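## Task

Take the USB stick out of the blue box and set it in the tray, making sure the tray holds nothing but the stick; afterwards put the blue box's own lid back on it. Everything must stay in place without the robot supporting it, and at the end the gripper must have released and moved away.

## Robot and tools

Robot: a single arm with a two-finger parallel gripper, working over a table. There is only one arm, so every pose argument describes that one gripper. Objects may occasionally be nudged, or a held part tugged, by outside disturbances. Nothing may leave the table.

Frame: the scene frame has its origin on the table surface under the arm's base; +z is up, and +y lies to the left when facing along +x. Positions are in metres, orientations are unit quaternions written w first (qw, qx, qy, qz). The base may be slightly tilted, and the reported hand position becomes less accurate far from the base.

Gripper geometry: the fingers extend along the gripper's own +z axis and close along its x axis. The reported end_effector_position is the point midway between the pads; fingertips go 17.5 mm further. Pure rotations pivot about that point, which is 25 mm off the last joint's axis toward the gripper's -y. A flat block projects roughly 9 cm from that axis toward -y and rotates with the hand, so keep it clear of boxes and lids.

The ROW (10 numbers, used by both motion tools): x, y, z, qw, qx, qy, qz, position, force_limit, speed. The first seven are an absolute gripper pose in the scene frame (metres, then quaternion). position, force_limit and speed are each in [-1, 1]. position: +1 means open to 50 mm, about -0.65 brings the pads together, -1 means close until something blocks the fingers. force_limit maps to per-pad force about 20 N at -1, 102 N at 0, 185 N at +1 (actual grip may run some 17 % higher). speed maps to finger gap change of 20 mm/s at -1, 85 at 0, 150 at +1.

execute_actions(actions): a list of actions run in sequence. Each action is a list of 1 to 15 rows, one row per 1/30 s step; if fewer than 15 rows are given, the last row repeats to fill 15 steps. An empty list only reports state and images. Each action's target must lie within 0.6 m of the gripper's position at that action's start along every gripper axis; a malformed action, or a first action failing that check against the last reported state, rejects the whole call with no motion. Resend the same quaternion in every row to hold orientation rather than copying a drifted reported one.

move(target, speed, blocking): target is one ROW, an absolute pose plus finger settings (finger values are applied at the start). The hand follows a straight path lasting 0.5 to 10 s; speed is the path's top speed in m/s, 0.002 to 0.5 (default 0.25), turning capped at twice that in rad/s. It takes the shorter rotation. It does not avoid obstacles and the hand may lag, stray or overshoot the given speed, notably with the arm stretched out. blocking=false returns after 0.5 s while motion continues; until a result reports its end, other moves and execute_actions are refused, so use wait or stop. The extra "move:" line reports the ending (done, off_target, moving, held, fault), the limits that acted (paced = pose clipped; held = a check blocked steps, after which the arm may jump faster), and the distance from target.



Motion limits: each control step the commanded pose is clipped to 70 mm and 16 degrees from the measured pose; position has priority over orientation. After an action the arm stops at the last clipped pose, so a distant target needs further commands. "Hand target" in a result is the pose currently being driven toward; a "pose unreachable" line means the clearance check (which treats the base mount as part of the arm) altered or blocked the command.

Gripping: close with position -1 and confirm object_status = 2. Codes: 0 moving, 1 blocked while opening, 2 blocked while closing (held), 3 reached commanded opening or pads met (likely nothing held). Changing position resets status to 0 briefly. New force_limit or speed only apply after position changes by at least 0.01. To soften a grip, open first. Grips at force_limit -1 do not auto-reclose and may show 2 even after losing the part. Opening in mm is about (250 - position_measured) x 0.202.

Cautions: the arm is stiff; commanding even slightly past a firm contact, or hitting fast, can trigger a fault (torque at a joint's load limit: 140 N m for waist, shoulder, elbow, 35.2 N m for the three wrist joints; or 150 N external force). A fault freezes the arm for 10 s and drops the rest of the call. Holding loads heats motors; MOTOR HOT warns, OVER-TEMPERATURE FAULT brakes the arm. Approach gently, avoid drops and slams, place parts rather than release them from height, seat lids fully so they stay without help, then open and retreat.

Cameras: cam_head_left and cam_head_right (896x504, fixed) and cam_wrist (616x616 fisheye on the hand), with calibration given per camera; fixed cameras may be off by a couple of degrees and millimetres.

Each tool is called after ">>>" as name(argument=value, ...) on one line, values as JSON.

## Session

>>> execute_actions(actions=[])

Scene clock: 0.00 s.
end_effector_position=(+0.4430, +0.2903, +0.2025) position_measured=3 object_status=3 end_effector_quat_wxyz=(+0.119, +0.589, +0.782, -0.164)
Joint positions: [ 1.484  0.261 -0.332  0.82  -1.59  -1.528]
Joint velocities: [ 0.001 -0.    -0.     0.001  0.     0.001]
Hand target: +0.443, +0.290, +0.202; +0.119, +0.589, +0.782, -0.164
camera_calibration (this result's frames):
cam_wrist: T_world_to_cam=[[-0.296479, 0.871037, -0.391657, -0.045211], [0.922131, 0.367809, 0.119958, -0.533807], [0.248543, -0.325594, -0.912258, 0.319072], [0, 0, 0, 1]] pos_world=[0.399533, 0.339608, 0.337403]

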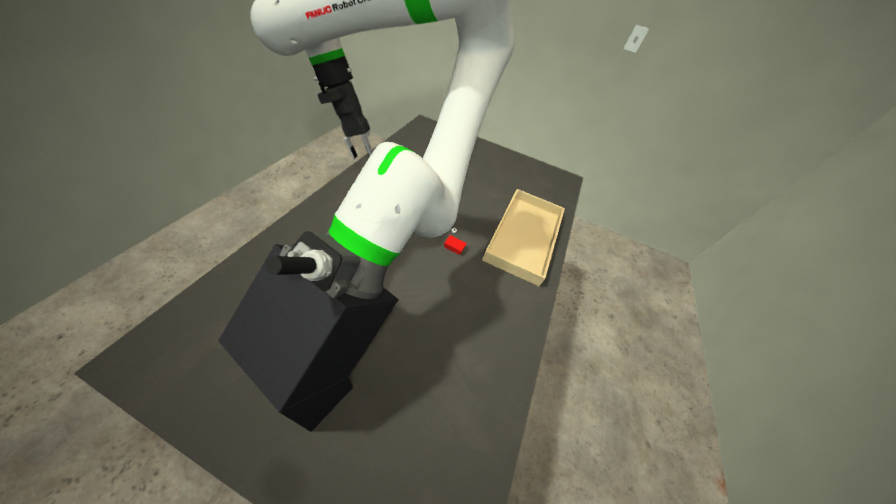

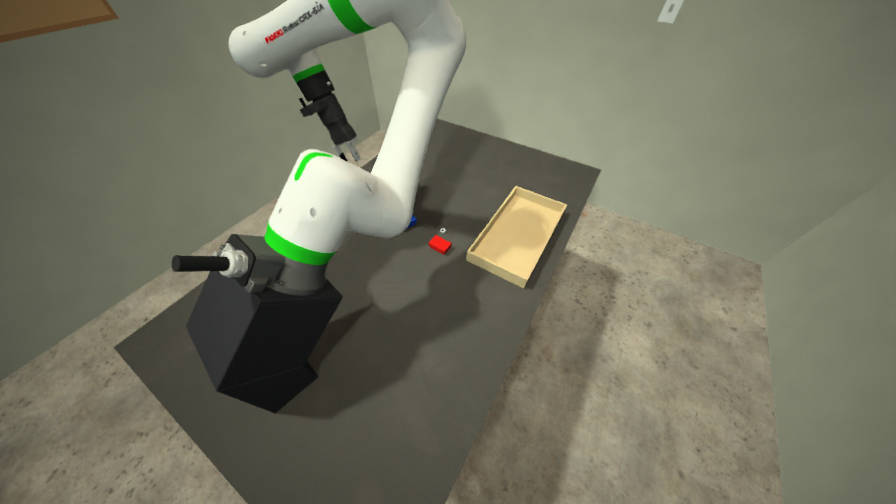

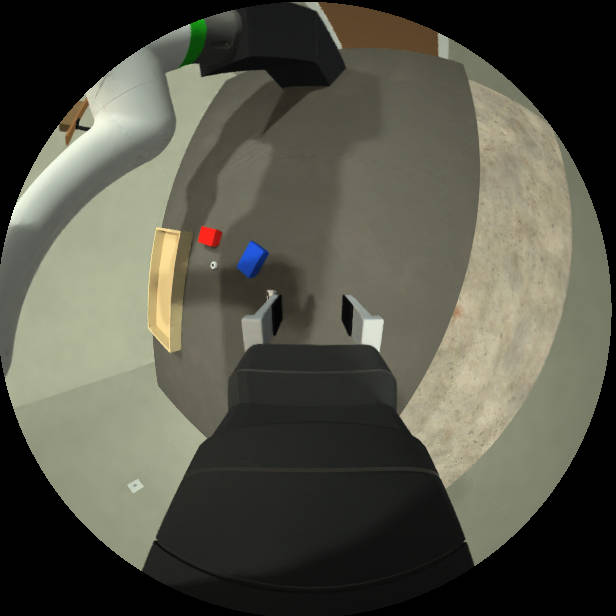

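>>> zoom_image(camera="cam_wrist", region=[180, 210, 300, 320])

Region (180, 210, 300, 320) of cam_wrist's 616x616 image, scaled by 4.200, with more detail than that image has; it fills the top 462 rows of this view, and the rest is white.

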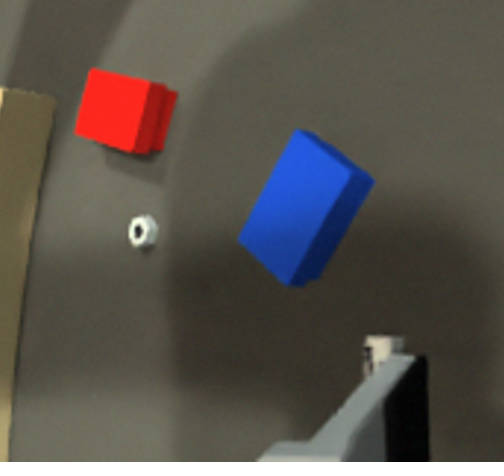

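>>> move(target=[0.445, 0.078, 0.10, 0, 0.8116, 0.5842, 0, 1, -0.3, 0], speed=0.3)

>>> zoom_image(camera="cam_wrist", region=[250, 235, 370, 345])

Scene clock: 22.13 s.
end_effector_position=(+0.4447, +0.0786, +0.0997) position_measured=3 object_status=3 end_effector_quat_wxyz=(-0.001, +0.812, +0.584, -0.000)
Joint positions: [ 0.898 -0.463 -1.003  1.041 -0.808 -1.777]
Joint velocities: [-0.    -0.001 -0.     0.001  0.     0.001]
Hand target: +0.445, +0.079, +0.100; -0.001, +0.812, +0.584, -0.000
Off the commanded pose: 0.001 m, 0 deg.
move: done
camera_calibration (this result's frames):
cam_wrist: T_world_to_cam=[[0.299264, 0.954033, -0.0161927, -0.209368], [0.922427, -0.284926, 0.260666, -0.408081], [0.24407, -0.0929445, -0.965293, 0.144979], [0, 0, 0, 1]] pos_world=[0.403696, 0.096946, 0.24293]

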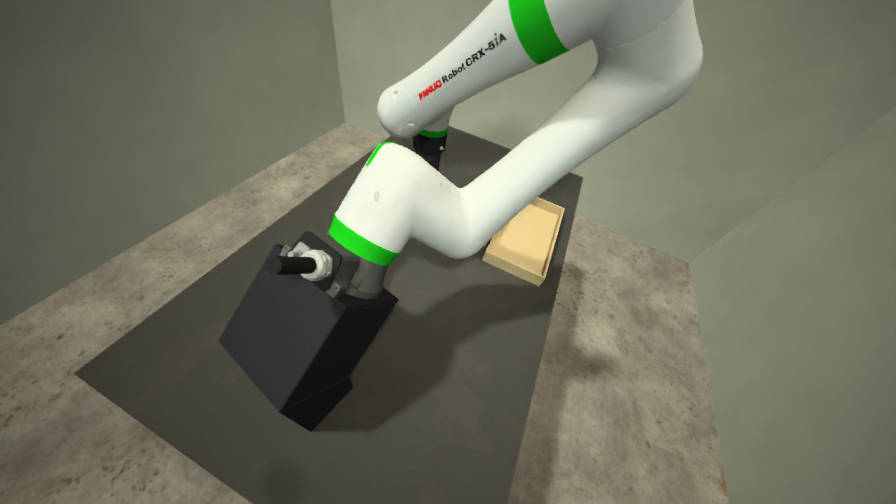

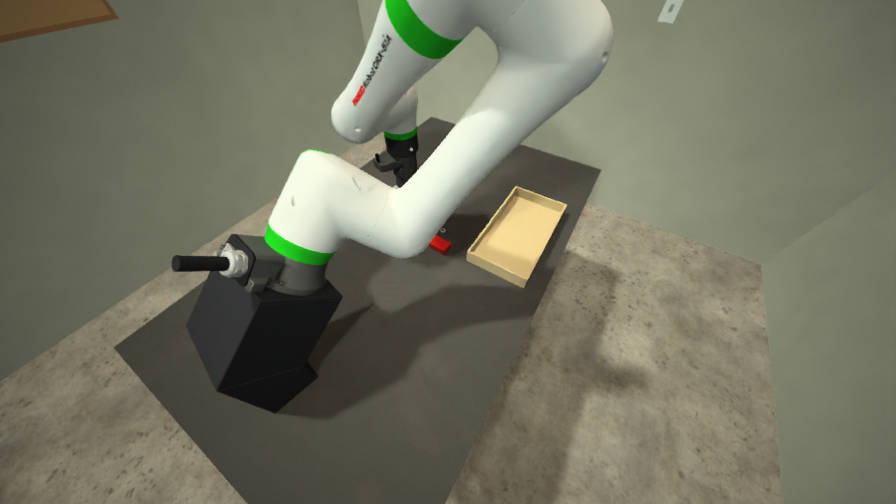

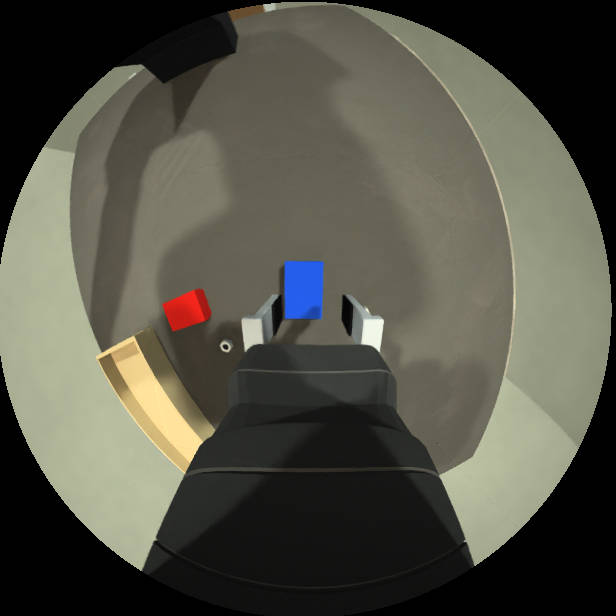

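Region (250, 235, 370, 345) of cam_wrist's 616x616 image, scaled by 4.200, with more detail than that image has; it fills the top 462 rows of this view, and the rest is white.

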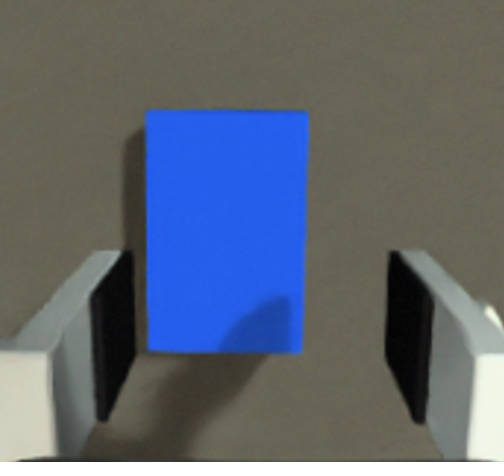

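>>> move(target=[0.4417, 0.0697, 0.055, 0, 0.8116, 0.5842, 0, 1, -0.3, 0], speed=0.15)

>>> zoom_image(camera="cam_wrist", region=[250, 235, 370, 345])

Scene clock: 35.33 s.
end_effector_position=(+0.4415, +0.0698, +0.0551) position_measured=3 object_status=3 end_effector_quat_wxyz=(-0.000, +0.812, +0.584, -0.000)
Joint positions: [ 0.698 -0.361 -1.033  1.214 -0.603 -1.853]
Joint velocities: [-0.001  0.001 -0.001  0.001  0.    -0.001]
Hand target: +0.441, +0.070, +0.055; -0.000, +0.812, +0.584, -0.000
Off the commanded pose: 0.000 m, 0 deg.
move: done
camera_calibration (this result's frames):
cam_wrist: T_world_to_cam=[[0.299374, 0.953996, -0.0163524, -0.200828], [0.922209, -0.284917, 0.261444, -0.395916], [0.244758, -0.0933498, -0.96508, 0.101609], [0, 0, 0, 1]] pos_world=[0.400371, 0.0882706, 0.198287]

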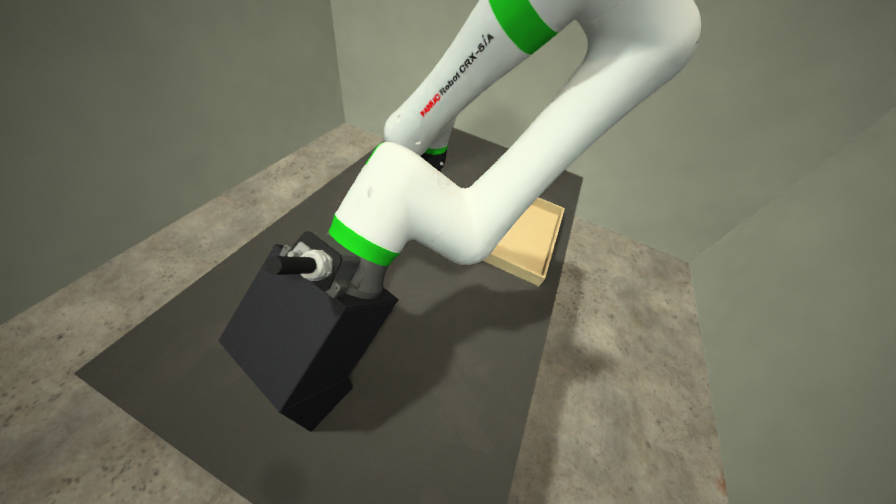

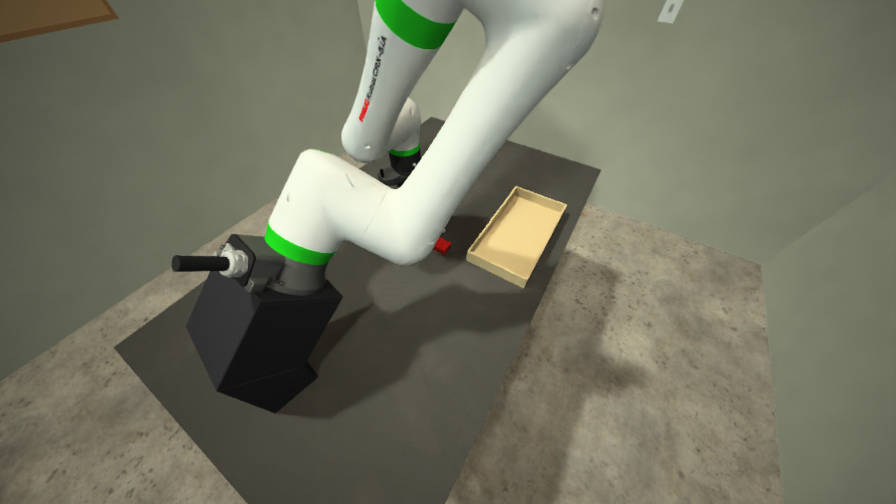

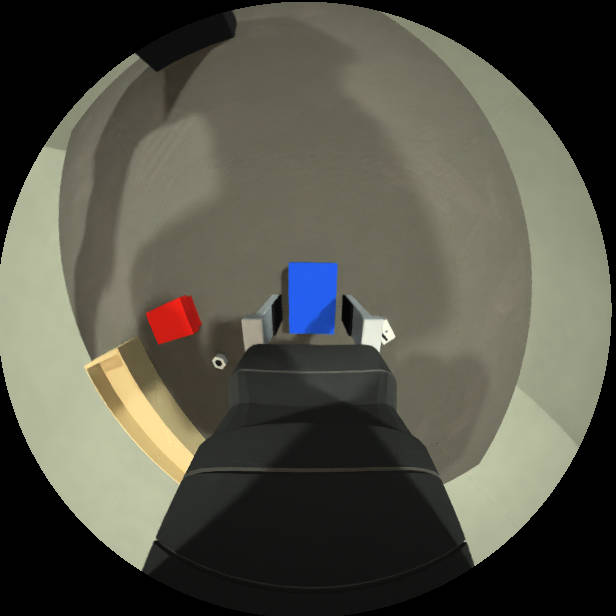

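Region (250, 235, 370, 345) of cam_wrist's 616x616 image, scaled by 4.200, with more detail than that image has; it fills the top 462 rows of this view, and the rest is white.

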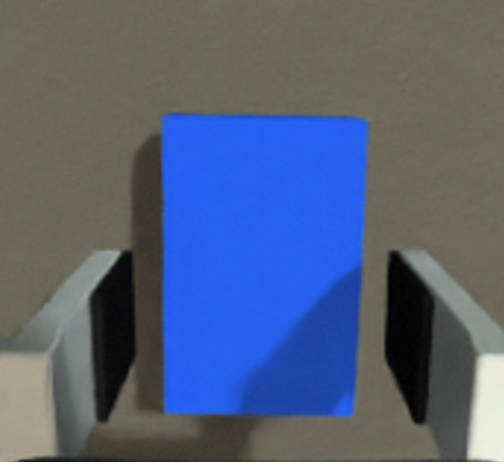

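>>> move(target=[0.4417, 0.0697, 0.032, 0, 0.8116, 0.5842, 0, 1, -0.3, 0], speed=0.08)

>>> move(target=[0.4417, 0.0697, 0.032, 0, 0.8116, 0.5842, 0, -1, -0.3, 0], speed=0.08)

>>> move(target=[0.4417, 0.0697, 0.075, 0, 0.8116, 0.5842, 0, -1, -0.3, 0], speed=0.1)

>>> move(target=[0.44, 0.21, 0.075, 0, 0.8116, 0.5842, 0, -1, -0.3, 0], speed=0.2)

Scene clock: 48.77 s.
end_effector_position=(+0.4416, +0.0698, +0.0321) position_measured=3 object_status=3 end_effector_quat_wxyz=(-0.000, +0.812, +0.584, -0.000)
Joint positions: [ 0.593 -0.294 -1.035  1.352 -0.508 -1.936]
Joint velocities: [-0.002  0.001 -0.001  0.003  0.002 -0.003]
Hand target: +0.442, +0.070, +0.032; -0.000, +0.812, +0.584, -0.000
Off the commanded pose: 0.000 m, 0 deg.
move: done
camera_calibration (this result's frames):
cam_wrist: T_world_to_cam=[[0.29926, 0.95403, -0.0164594, -0.201142], [0.922185, -0.284756, 0.261703, -0.390002], [0.244985, -0.0934958, -0.965008, 0.0792585], [0, 0, 0, 1]] pos_world=[0.400431, 0.0882503, 0.175239]

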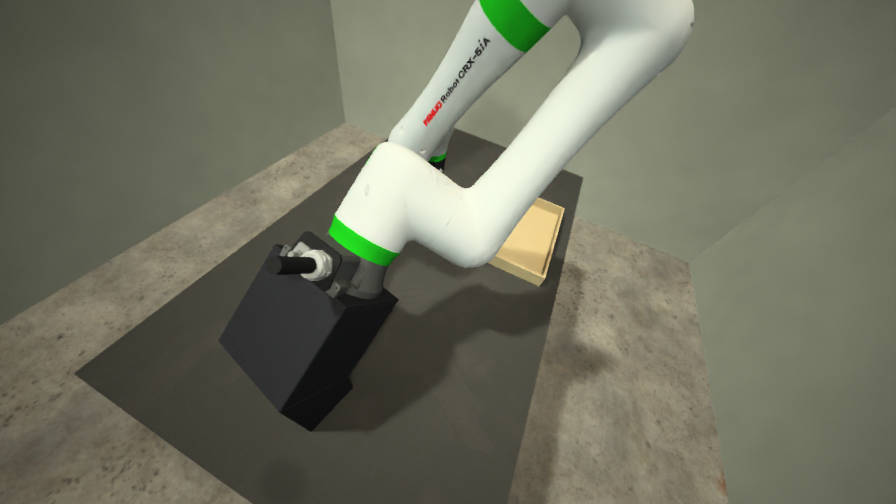

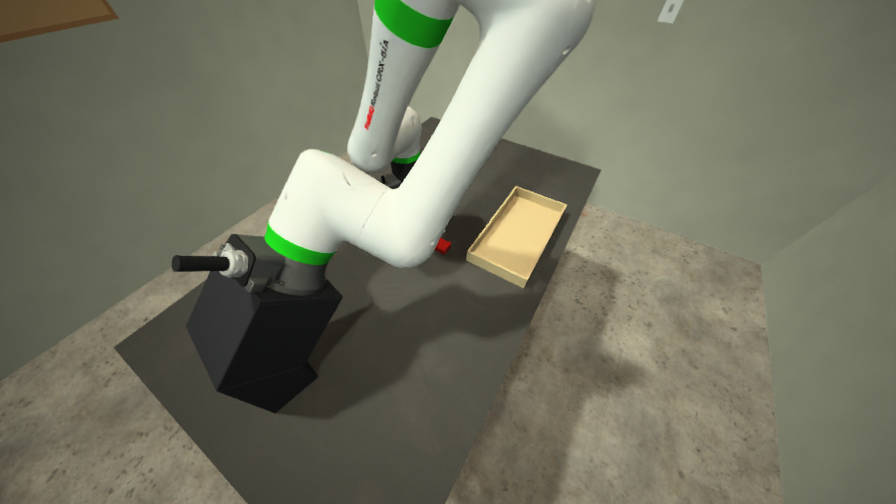

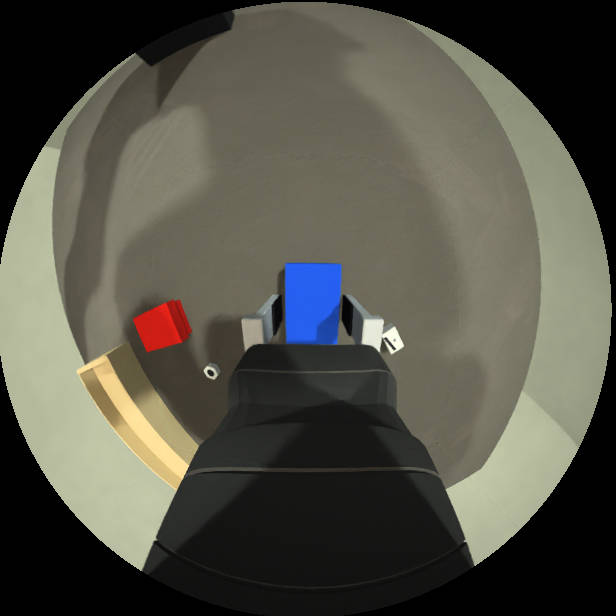

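Scene clock: 49.47 s.
end_effector_position=(+0.4417, +0.0697, +0.0320) position_measured=51 object_status=2 end_effector_quat_wxyz=(-0.000, +0.812, +0.584, -0.000)
Joint positions: [ 0.592 -0.294 -1.035  1.354 -0.507 -1.936]
Joint velocities: [ 0. -0. -0. -0. -0. -0.]
Hand target: +0.442, +0.070, +0.032; -0.000, +0.812, +0.584, -0.000
Off the commanded pose: 0.000 m, 0 deg.
move: done
camera_calibration (this result's frames):
cam_wrist: T_world_to_cam=[[0.299062, 0.954089, -0.0165824, -0.200989], [0.92217, -0.284503, 0.26203, -0.390124], [0.245283, -0.0936552, -0.964917, 0.0790056], [0, 0, 0, 1]] pos_world=[0.40049, 0.0881695, 0.175125]

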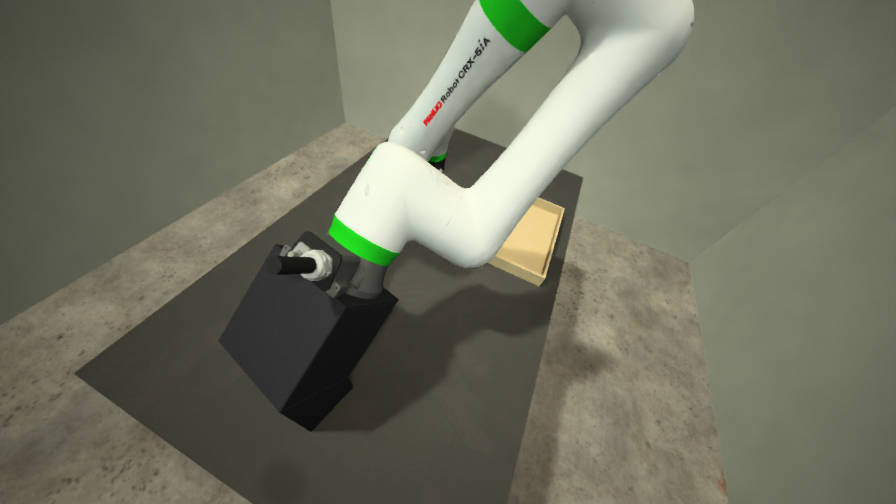

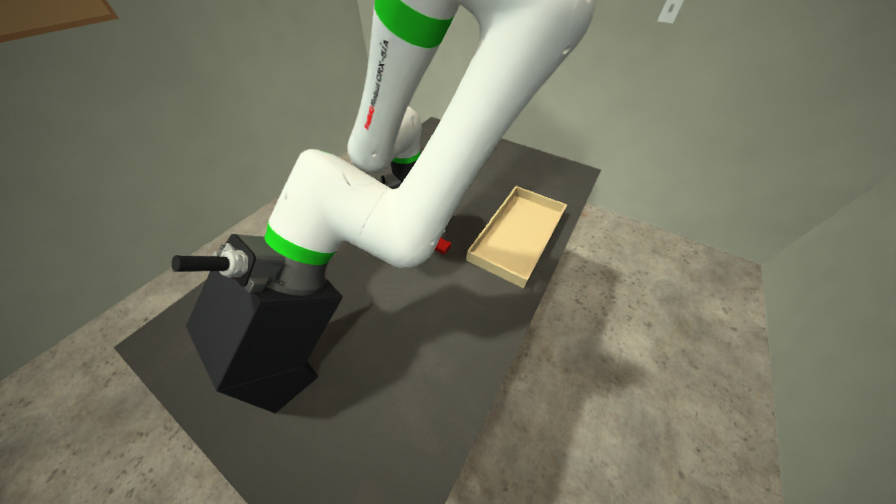

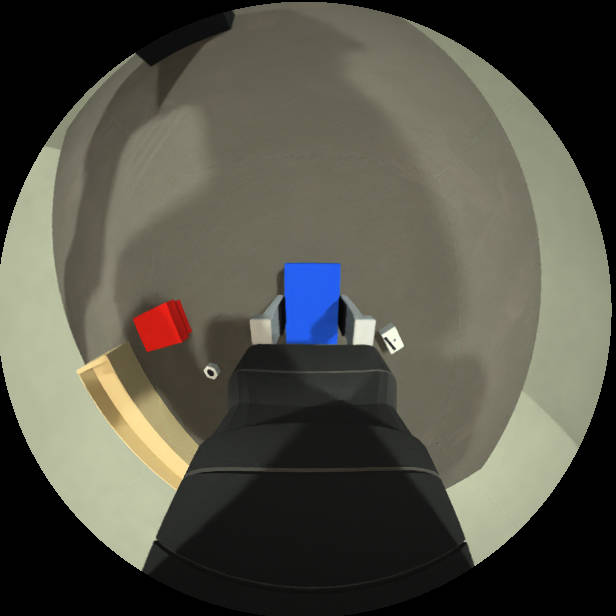

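Scene clock: 50.27 s.
end_effector_position=(+0.4419, +0.0695, +0.0748) position_measured=51 object_status=2 end_effector_quat_wxyz=(+0.000, +0.811, +0.584, +0.000)
Joint positions: [ 0.78  -0.417 -1.028  1.126 -0.689 -1.803]
Joint velocities: [ 0.001  0.     0.001 -0.001 -0.001  0.001]
Hand target: +0.442, +0.070, +0.075; +0.000, +0.812, +0.584, +0.000
Off the commanded pose: 0.000 m, 0 deg.
move: done
camera_calibration (this result's frames):
cam_wrist: T_world_to_cam=[[0.298731, 0.954189, -0.0168253, -0.20002], [0.922135, -0.284065, 0.262628, -0.401669], [0.245817, -0.0939705, -0.96475, 0.120039], [0, 0, 0, 1]] pos_world=[0.400637, 0.0880368, 0.217932]

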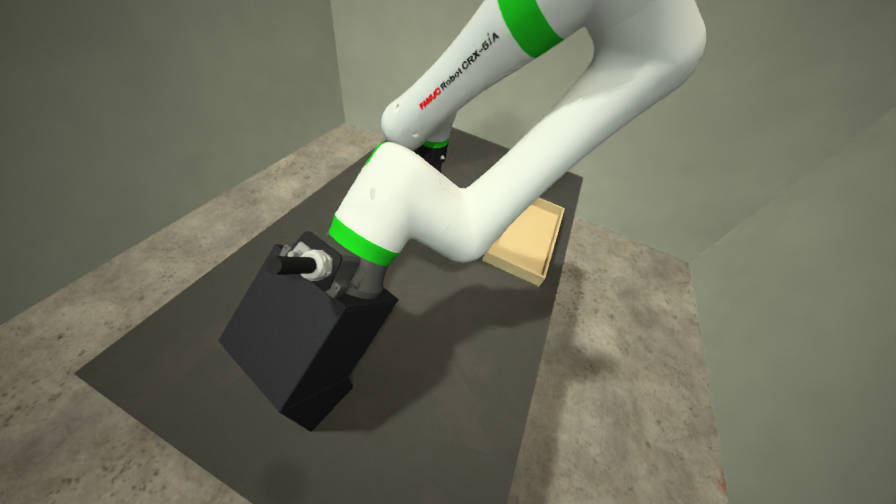

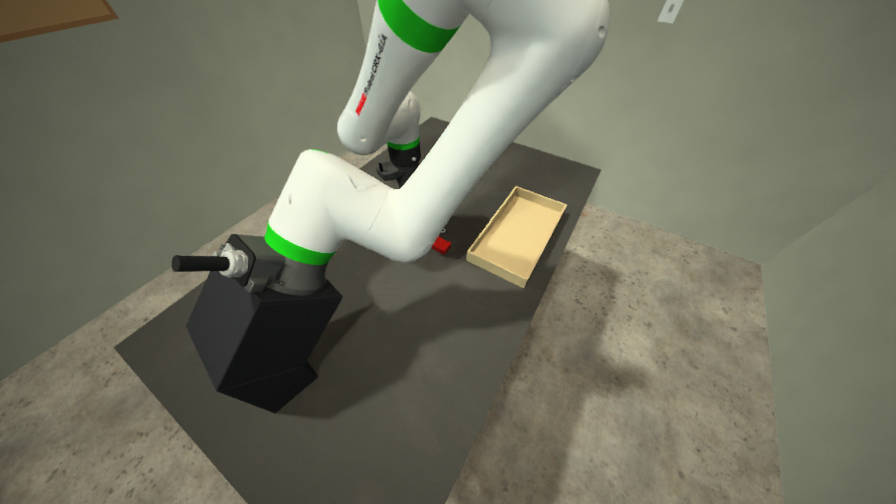

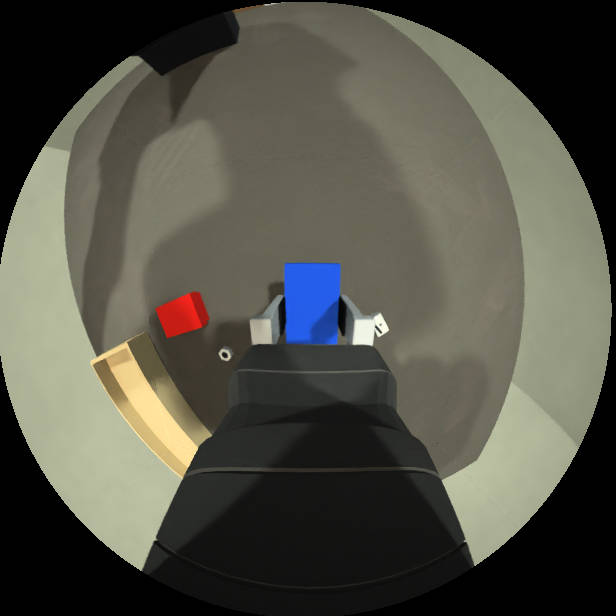

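Scene clock: 51.37 s.
end_effector_position=(+0.4398, +0.2097, +0.0753) position_measured=51 object_status=2 end_effector_quat_wxyz=(+0.000, +0.811, +0.584, -0.000)
Joint positions: [ 1.062 -0.127 -0.878  1.176 -0.833 -2.117]
Joint velocities: [ 0.001 -0.001  0.    -0.    -0.    -0.   ]
Hand target: +0.440, +0.210, +0.075; +0.000, +0.811, +0.584, -0.000
Off the commanded pose: 0.000 m, 0 deg.
move: done
camera_calibration (this result's frames):
cam_wrist: T_world_to_cam=[[0.298685, 0.954201, -0.0169359, -0.333071], [0.922215, -0.284015, 0.262402, -0.360055], [0.245574, -0.093994, -0.96481, 0.134276], [0, 0, 0, 1]] pos_world=[0.398557, 0.228177, 0.218389]

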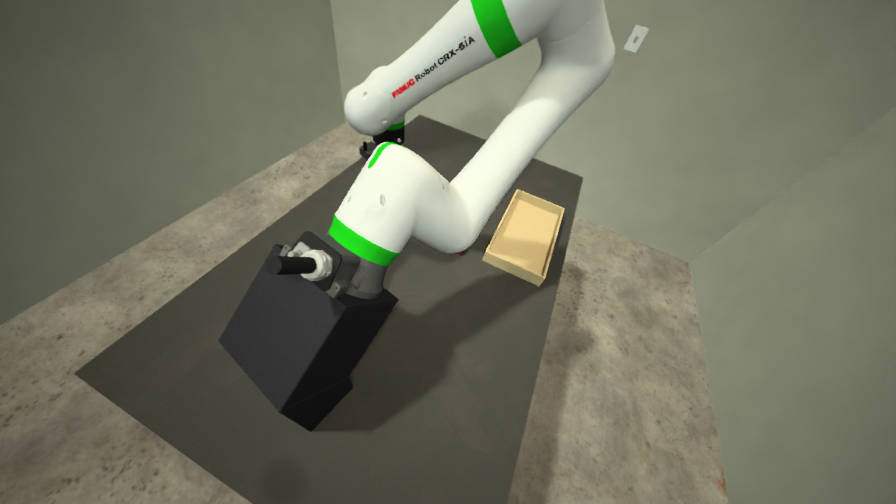

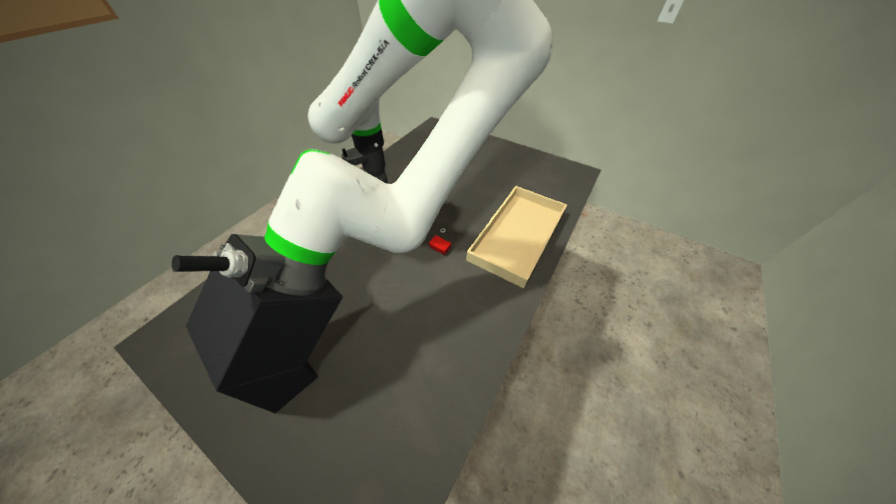

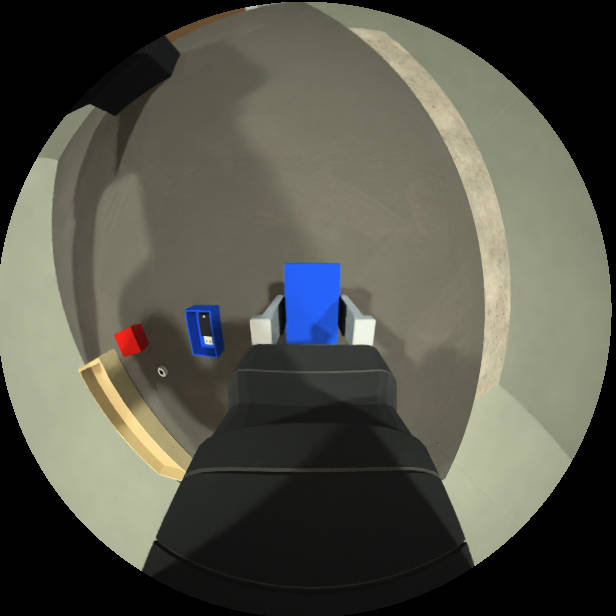

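The lid is off. I'll set the lid down on the table and then look inside the box.

>>> move(target=[0.44, 0.21, 0.023, 0, 0.8116, 0.5842, 0, -1, -0.3, 0], speed=0.1)

>>> move(target=[0.44, 0.21, 0.023, 0, 0.8116, 0.5842, 0, 1, -0.3, 0], speed=0.1)

>>> move(target=[0.44, 0.21, 0.07, 0, 0.8116, 0.5842, 0, 1, -0.3, 0], speed=0.15)

>>> move(target=[0.4417, 0.0697, 0.09, 0, 0.8116, 0.5842, 0, 1, -0.3, 0], speed=0.2)

>>> zoom_image(camera="cam_wrist", region=[250, 235, 370, 345])

Scene clock: 57.50 s.
end_effector_position=(+0.4399, +0.2102, +0.0232) position_measured=51 object_status=2 end_effector_quat_wxyz=(-0.000, +0.812, +0.584, -0.000)
Joint positions: [ 0.899 -0.018 -0.879  1.369 -0.692 -2.222]
Joint velocities: [-0.001  0.001  0.     0.001  0.    -0.001]
Hand target: +0.440, +0.210, +0.023; -0.000, +0.812, +0.584, -0.000
Off the commanded pose: 0.000 m, 0 deg.
move: done
camera_calibration (this result's frames):
cam_wrist: T_world_to_cam=[[0.299381, 0.953993, -0.0164016, -0.334742], [0.922181, -0.284901, 0.261561, -0.346109], [0.244854, -0.0934314, -0.965048, 0.0842357], [0, 0, 0, 1]] pos_world=[0.398765, 0.228605, 0.16633]

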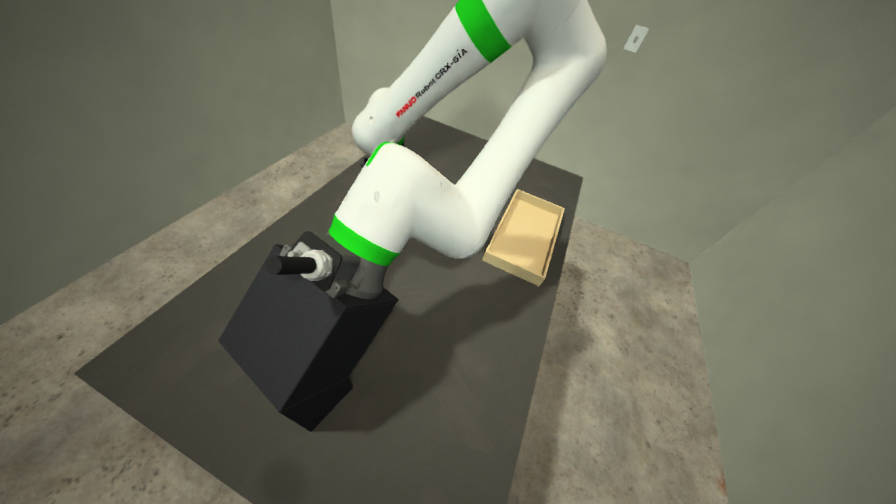

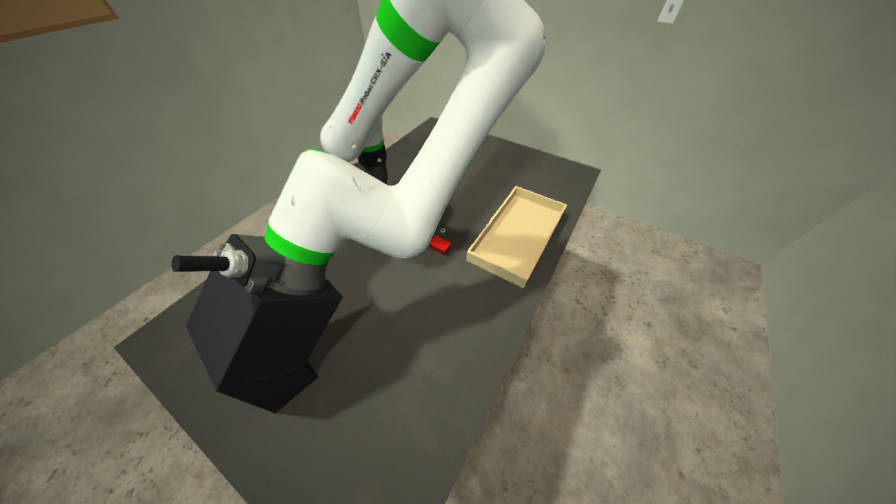

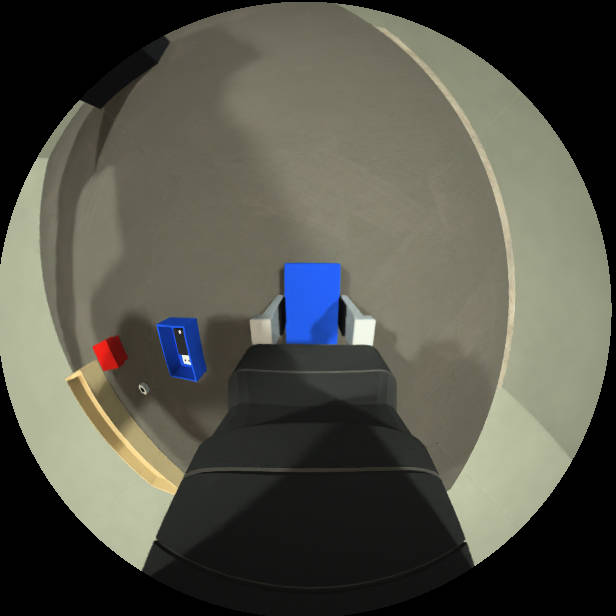

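Scene clock: 58.20 s.
end_effector_position=(+0.4400, +0.2100, +0.0230) position_measured=3 object_status=3 end_effector_quat_wxyz=(-0.000, +0.812, +0.584, +0.000)
Joint positions: [ 0.898 -0.017 -0.88   1.371 -0.692 -2.223]
Joint velocities: [ 0.001 -0.001 -0.001 -0.001  0.     0.   ]
Hand target: +0.440, +0.210, +0.023; -0.000, +0.812, +0.584, -0.000
Off the commanded pose: 0.000 m, 0 deg.
move: done
camera_calibration (this result's frames):
cam_wrist: T_world_to_cam=[[0.299098, 0.954079, -0.0165568, -0.334526], [0.922149, -0.284541, 0.262064, -0.346302], [0.245318, -0.0936507, -0.964909, 0.0838597], [0, 0, 0, 1]] pos_world=[0.398825, 0.228481, 0.166131]

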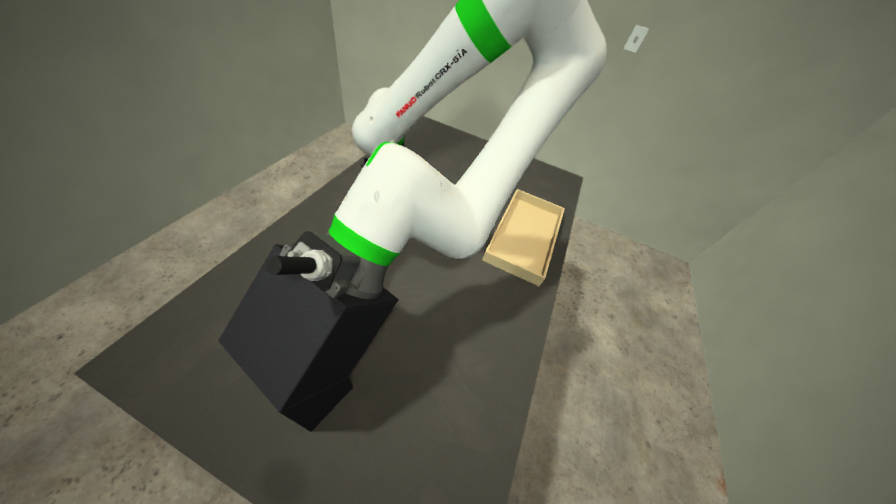

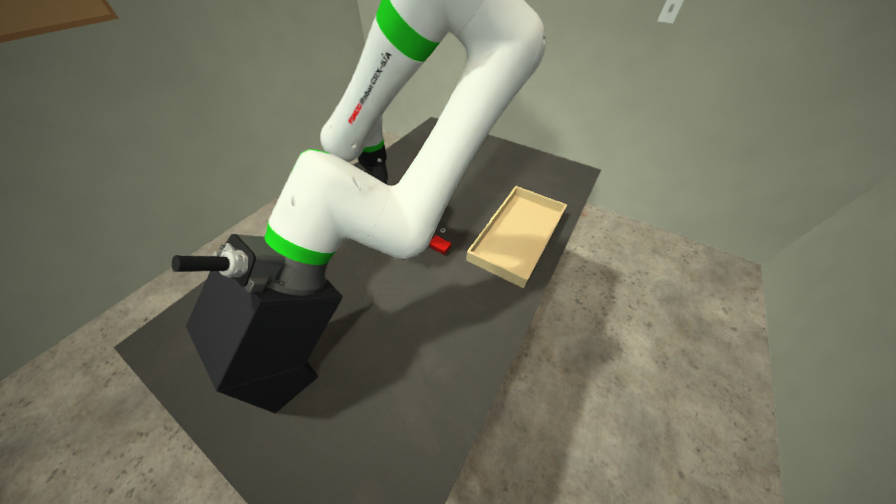

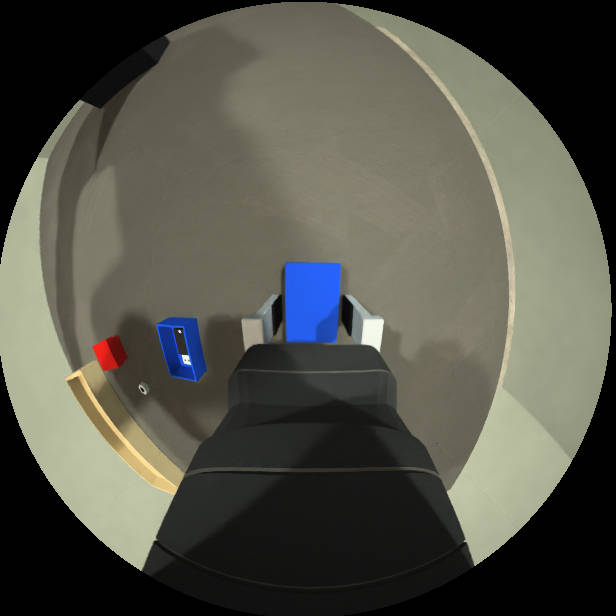

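Scene clock: 58.97 s.
end_effector_position=(+0.4402, +0.2099, +0.0698) position_measured=3 object_status=3 end_effector_quat_wxyz=(+0.000, +0.812, +0.584, +0.000)
Joint positions: [ 1.045 -0.115 -0.878  1.194 -0.817 -2.125]
Joint velocities: [ 0.     0.001  0.    -0.001  0.     0.002]
Hand target: +0.440, +0.210, +0.070; +0.000, +0.812, +0.584, +0.000
Off the commanded pose: 0.000 m, 0 deg.
move: done
camera_calibration (this result's frames):
cam_wrist: T_world_to_cam=[[0.298853, 0.954153, -0.0166953, -0.333557], [0.922111, -0.284223, 0.262541, -0.358825], [0.24576, -0.0938561, -0.964776, 0.128846], [0, 0, 0, 1]] pos_world=[0.398896, 0.228371, 0.212945]

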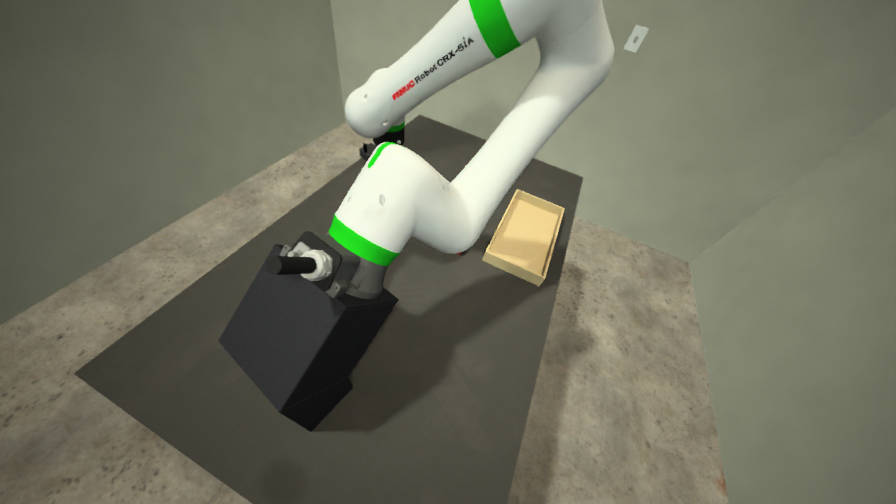

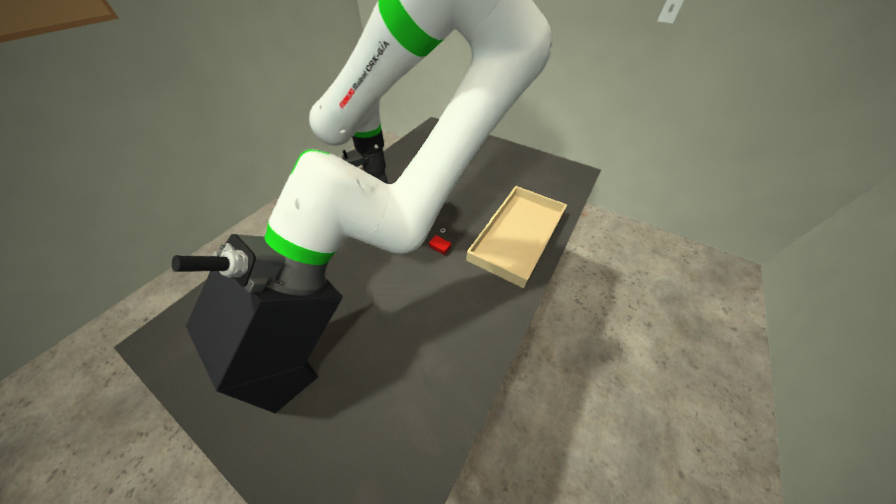

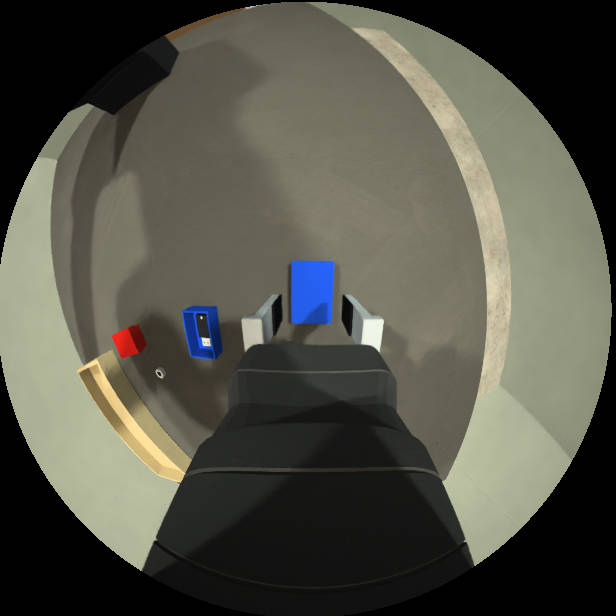

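Scene clock: 60.07 s.
end_effector_position=(+0.4419, +0.0700, +0.0896) position_measured=3 object_status=3 end_effector_quat_wxyz=(-0.000, +0.812, +0.584, +0.000)
Joint positions: [ 0.841 -0.457 -1.021  1.07  -0.755 -1.775]
Joint velocities: [ 0.    -0.001  0.002 -0.001 -0.002 -0.001]
Hand target: +0.442, +0.070, +0.090; -0.000, +0.812, +0.584, +0.000
Off the commanded pose: 0.000 m, 0 deg.
move: done
camera_calibration (this result's frames):
cam_wrist: T_world_to_cam=[[0.299268, 0.954029, -0.0163541, -0.200441], [0.922147, -0.284779, 0.261813, -0.405269], [0.24512, -0.0934333, -0.96498, 0.134645], [0, 0, 0, 1]] pos_world=[0.400699, 0.0883944, 0.232757]

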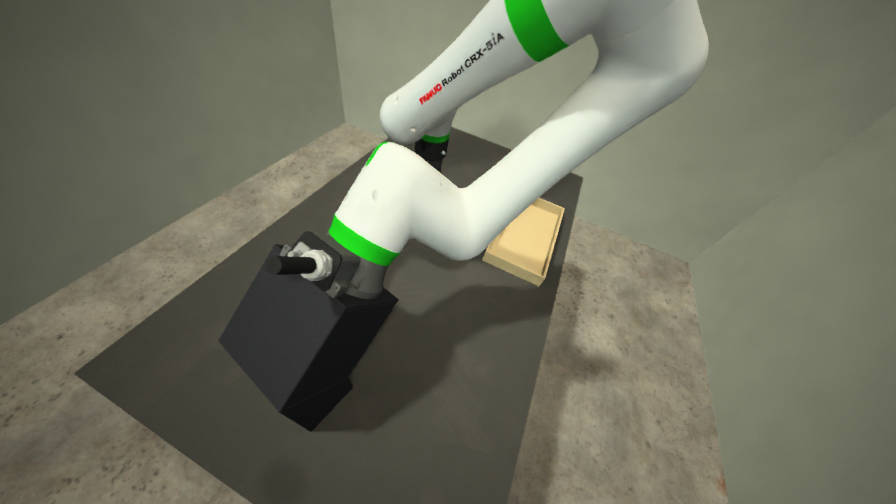

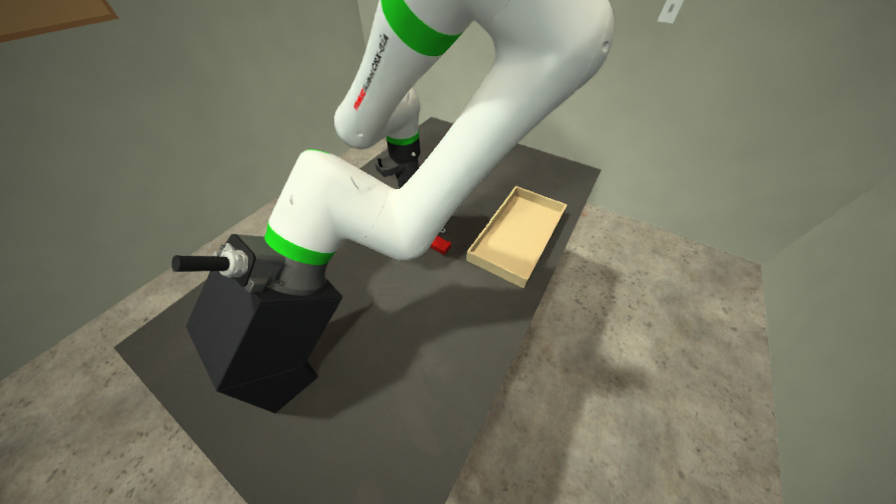

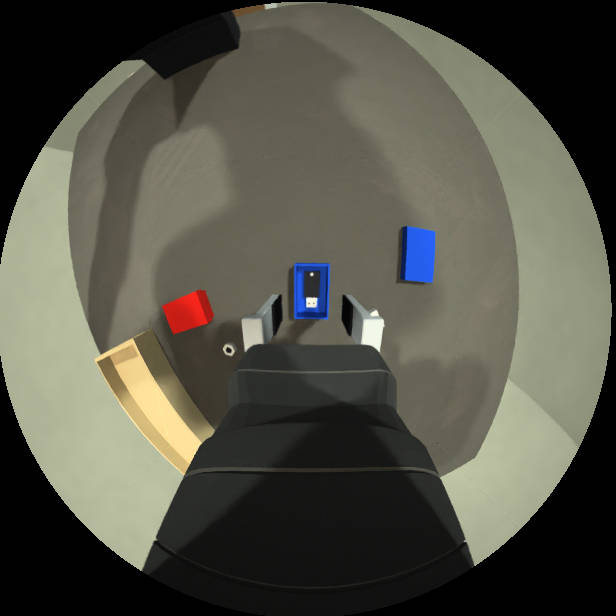

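Region (250, 235, 370, 345) of cam_wrist's 616x616 image, scaled by 4.200, with more detail than that image has; it fills the top 462 rows of this view, and the rest is white.

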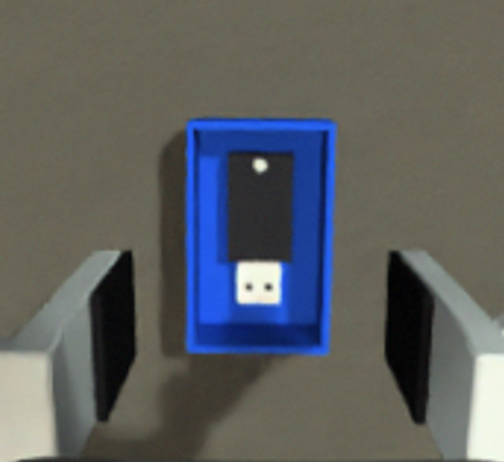

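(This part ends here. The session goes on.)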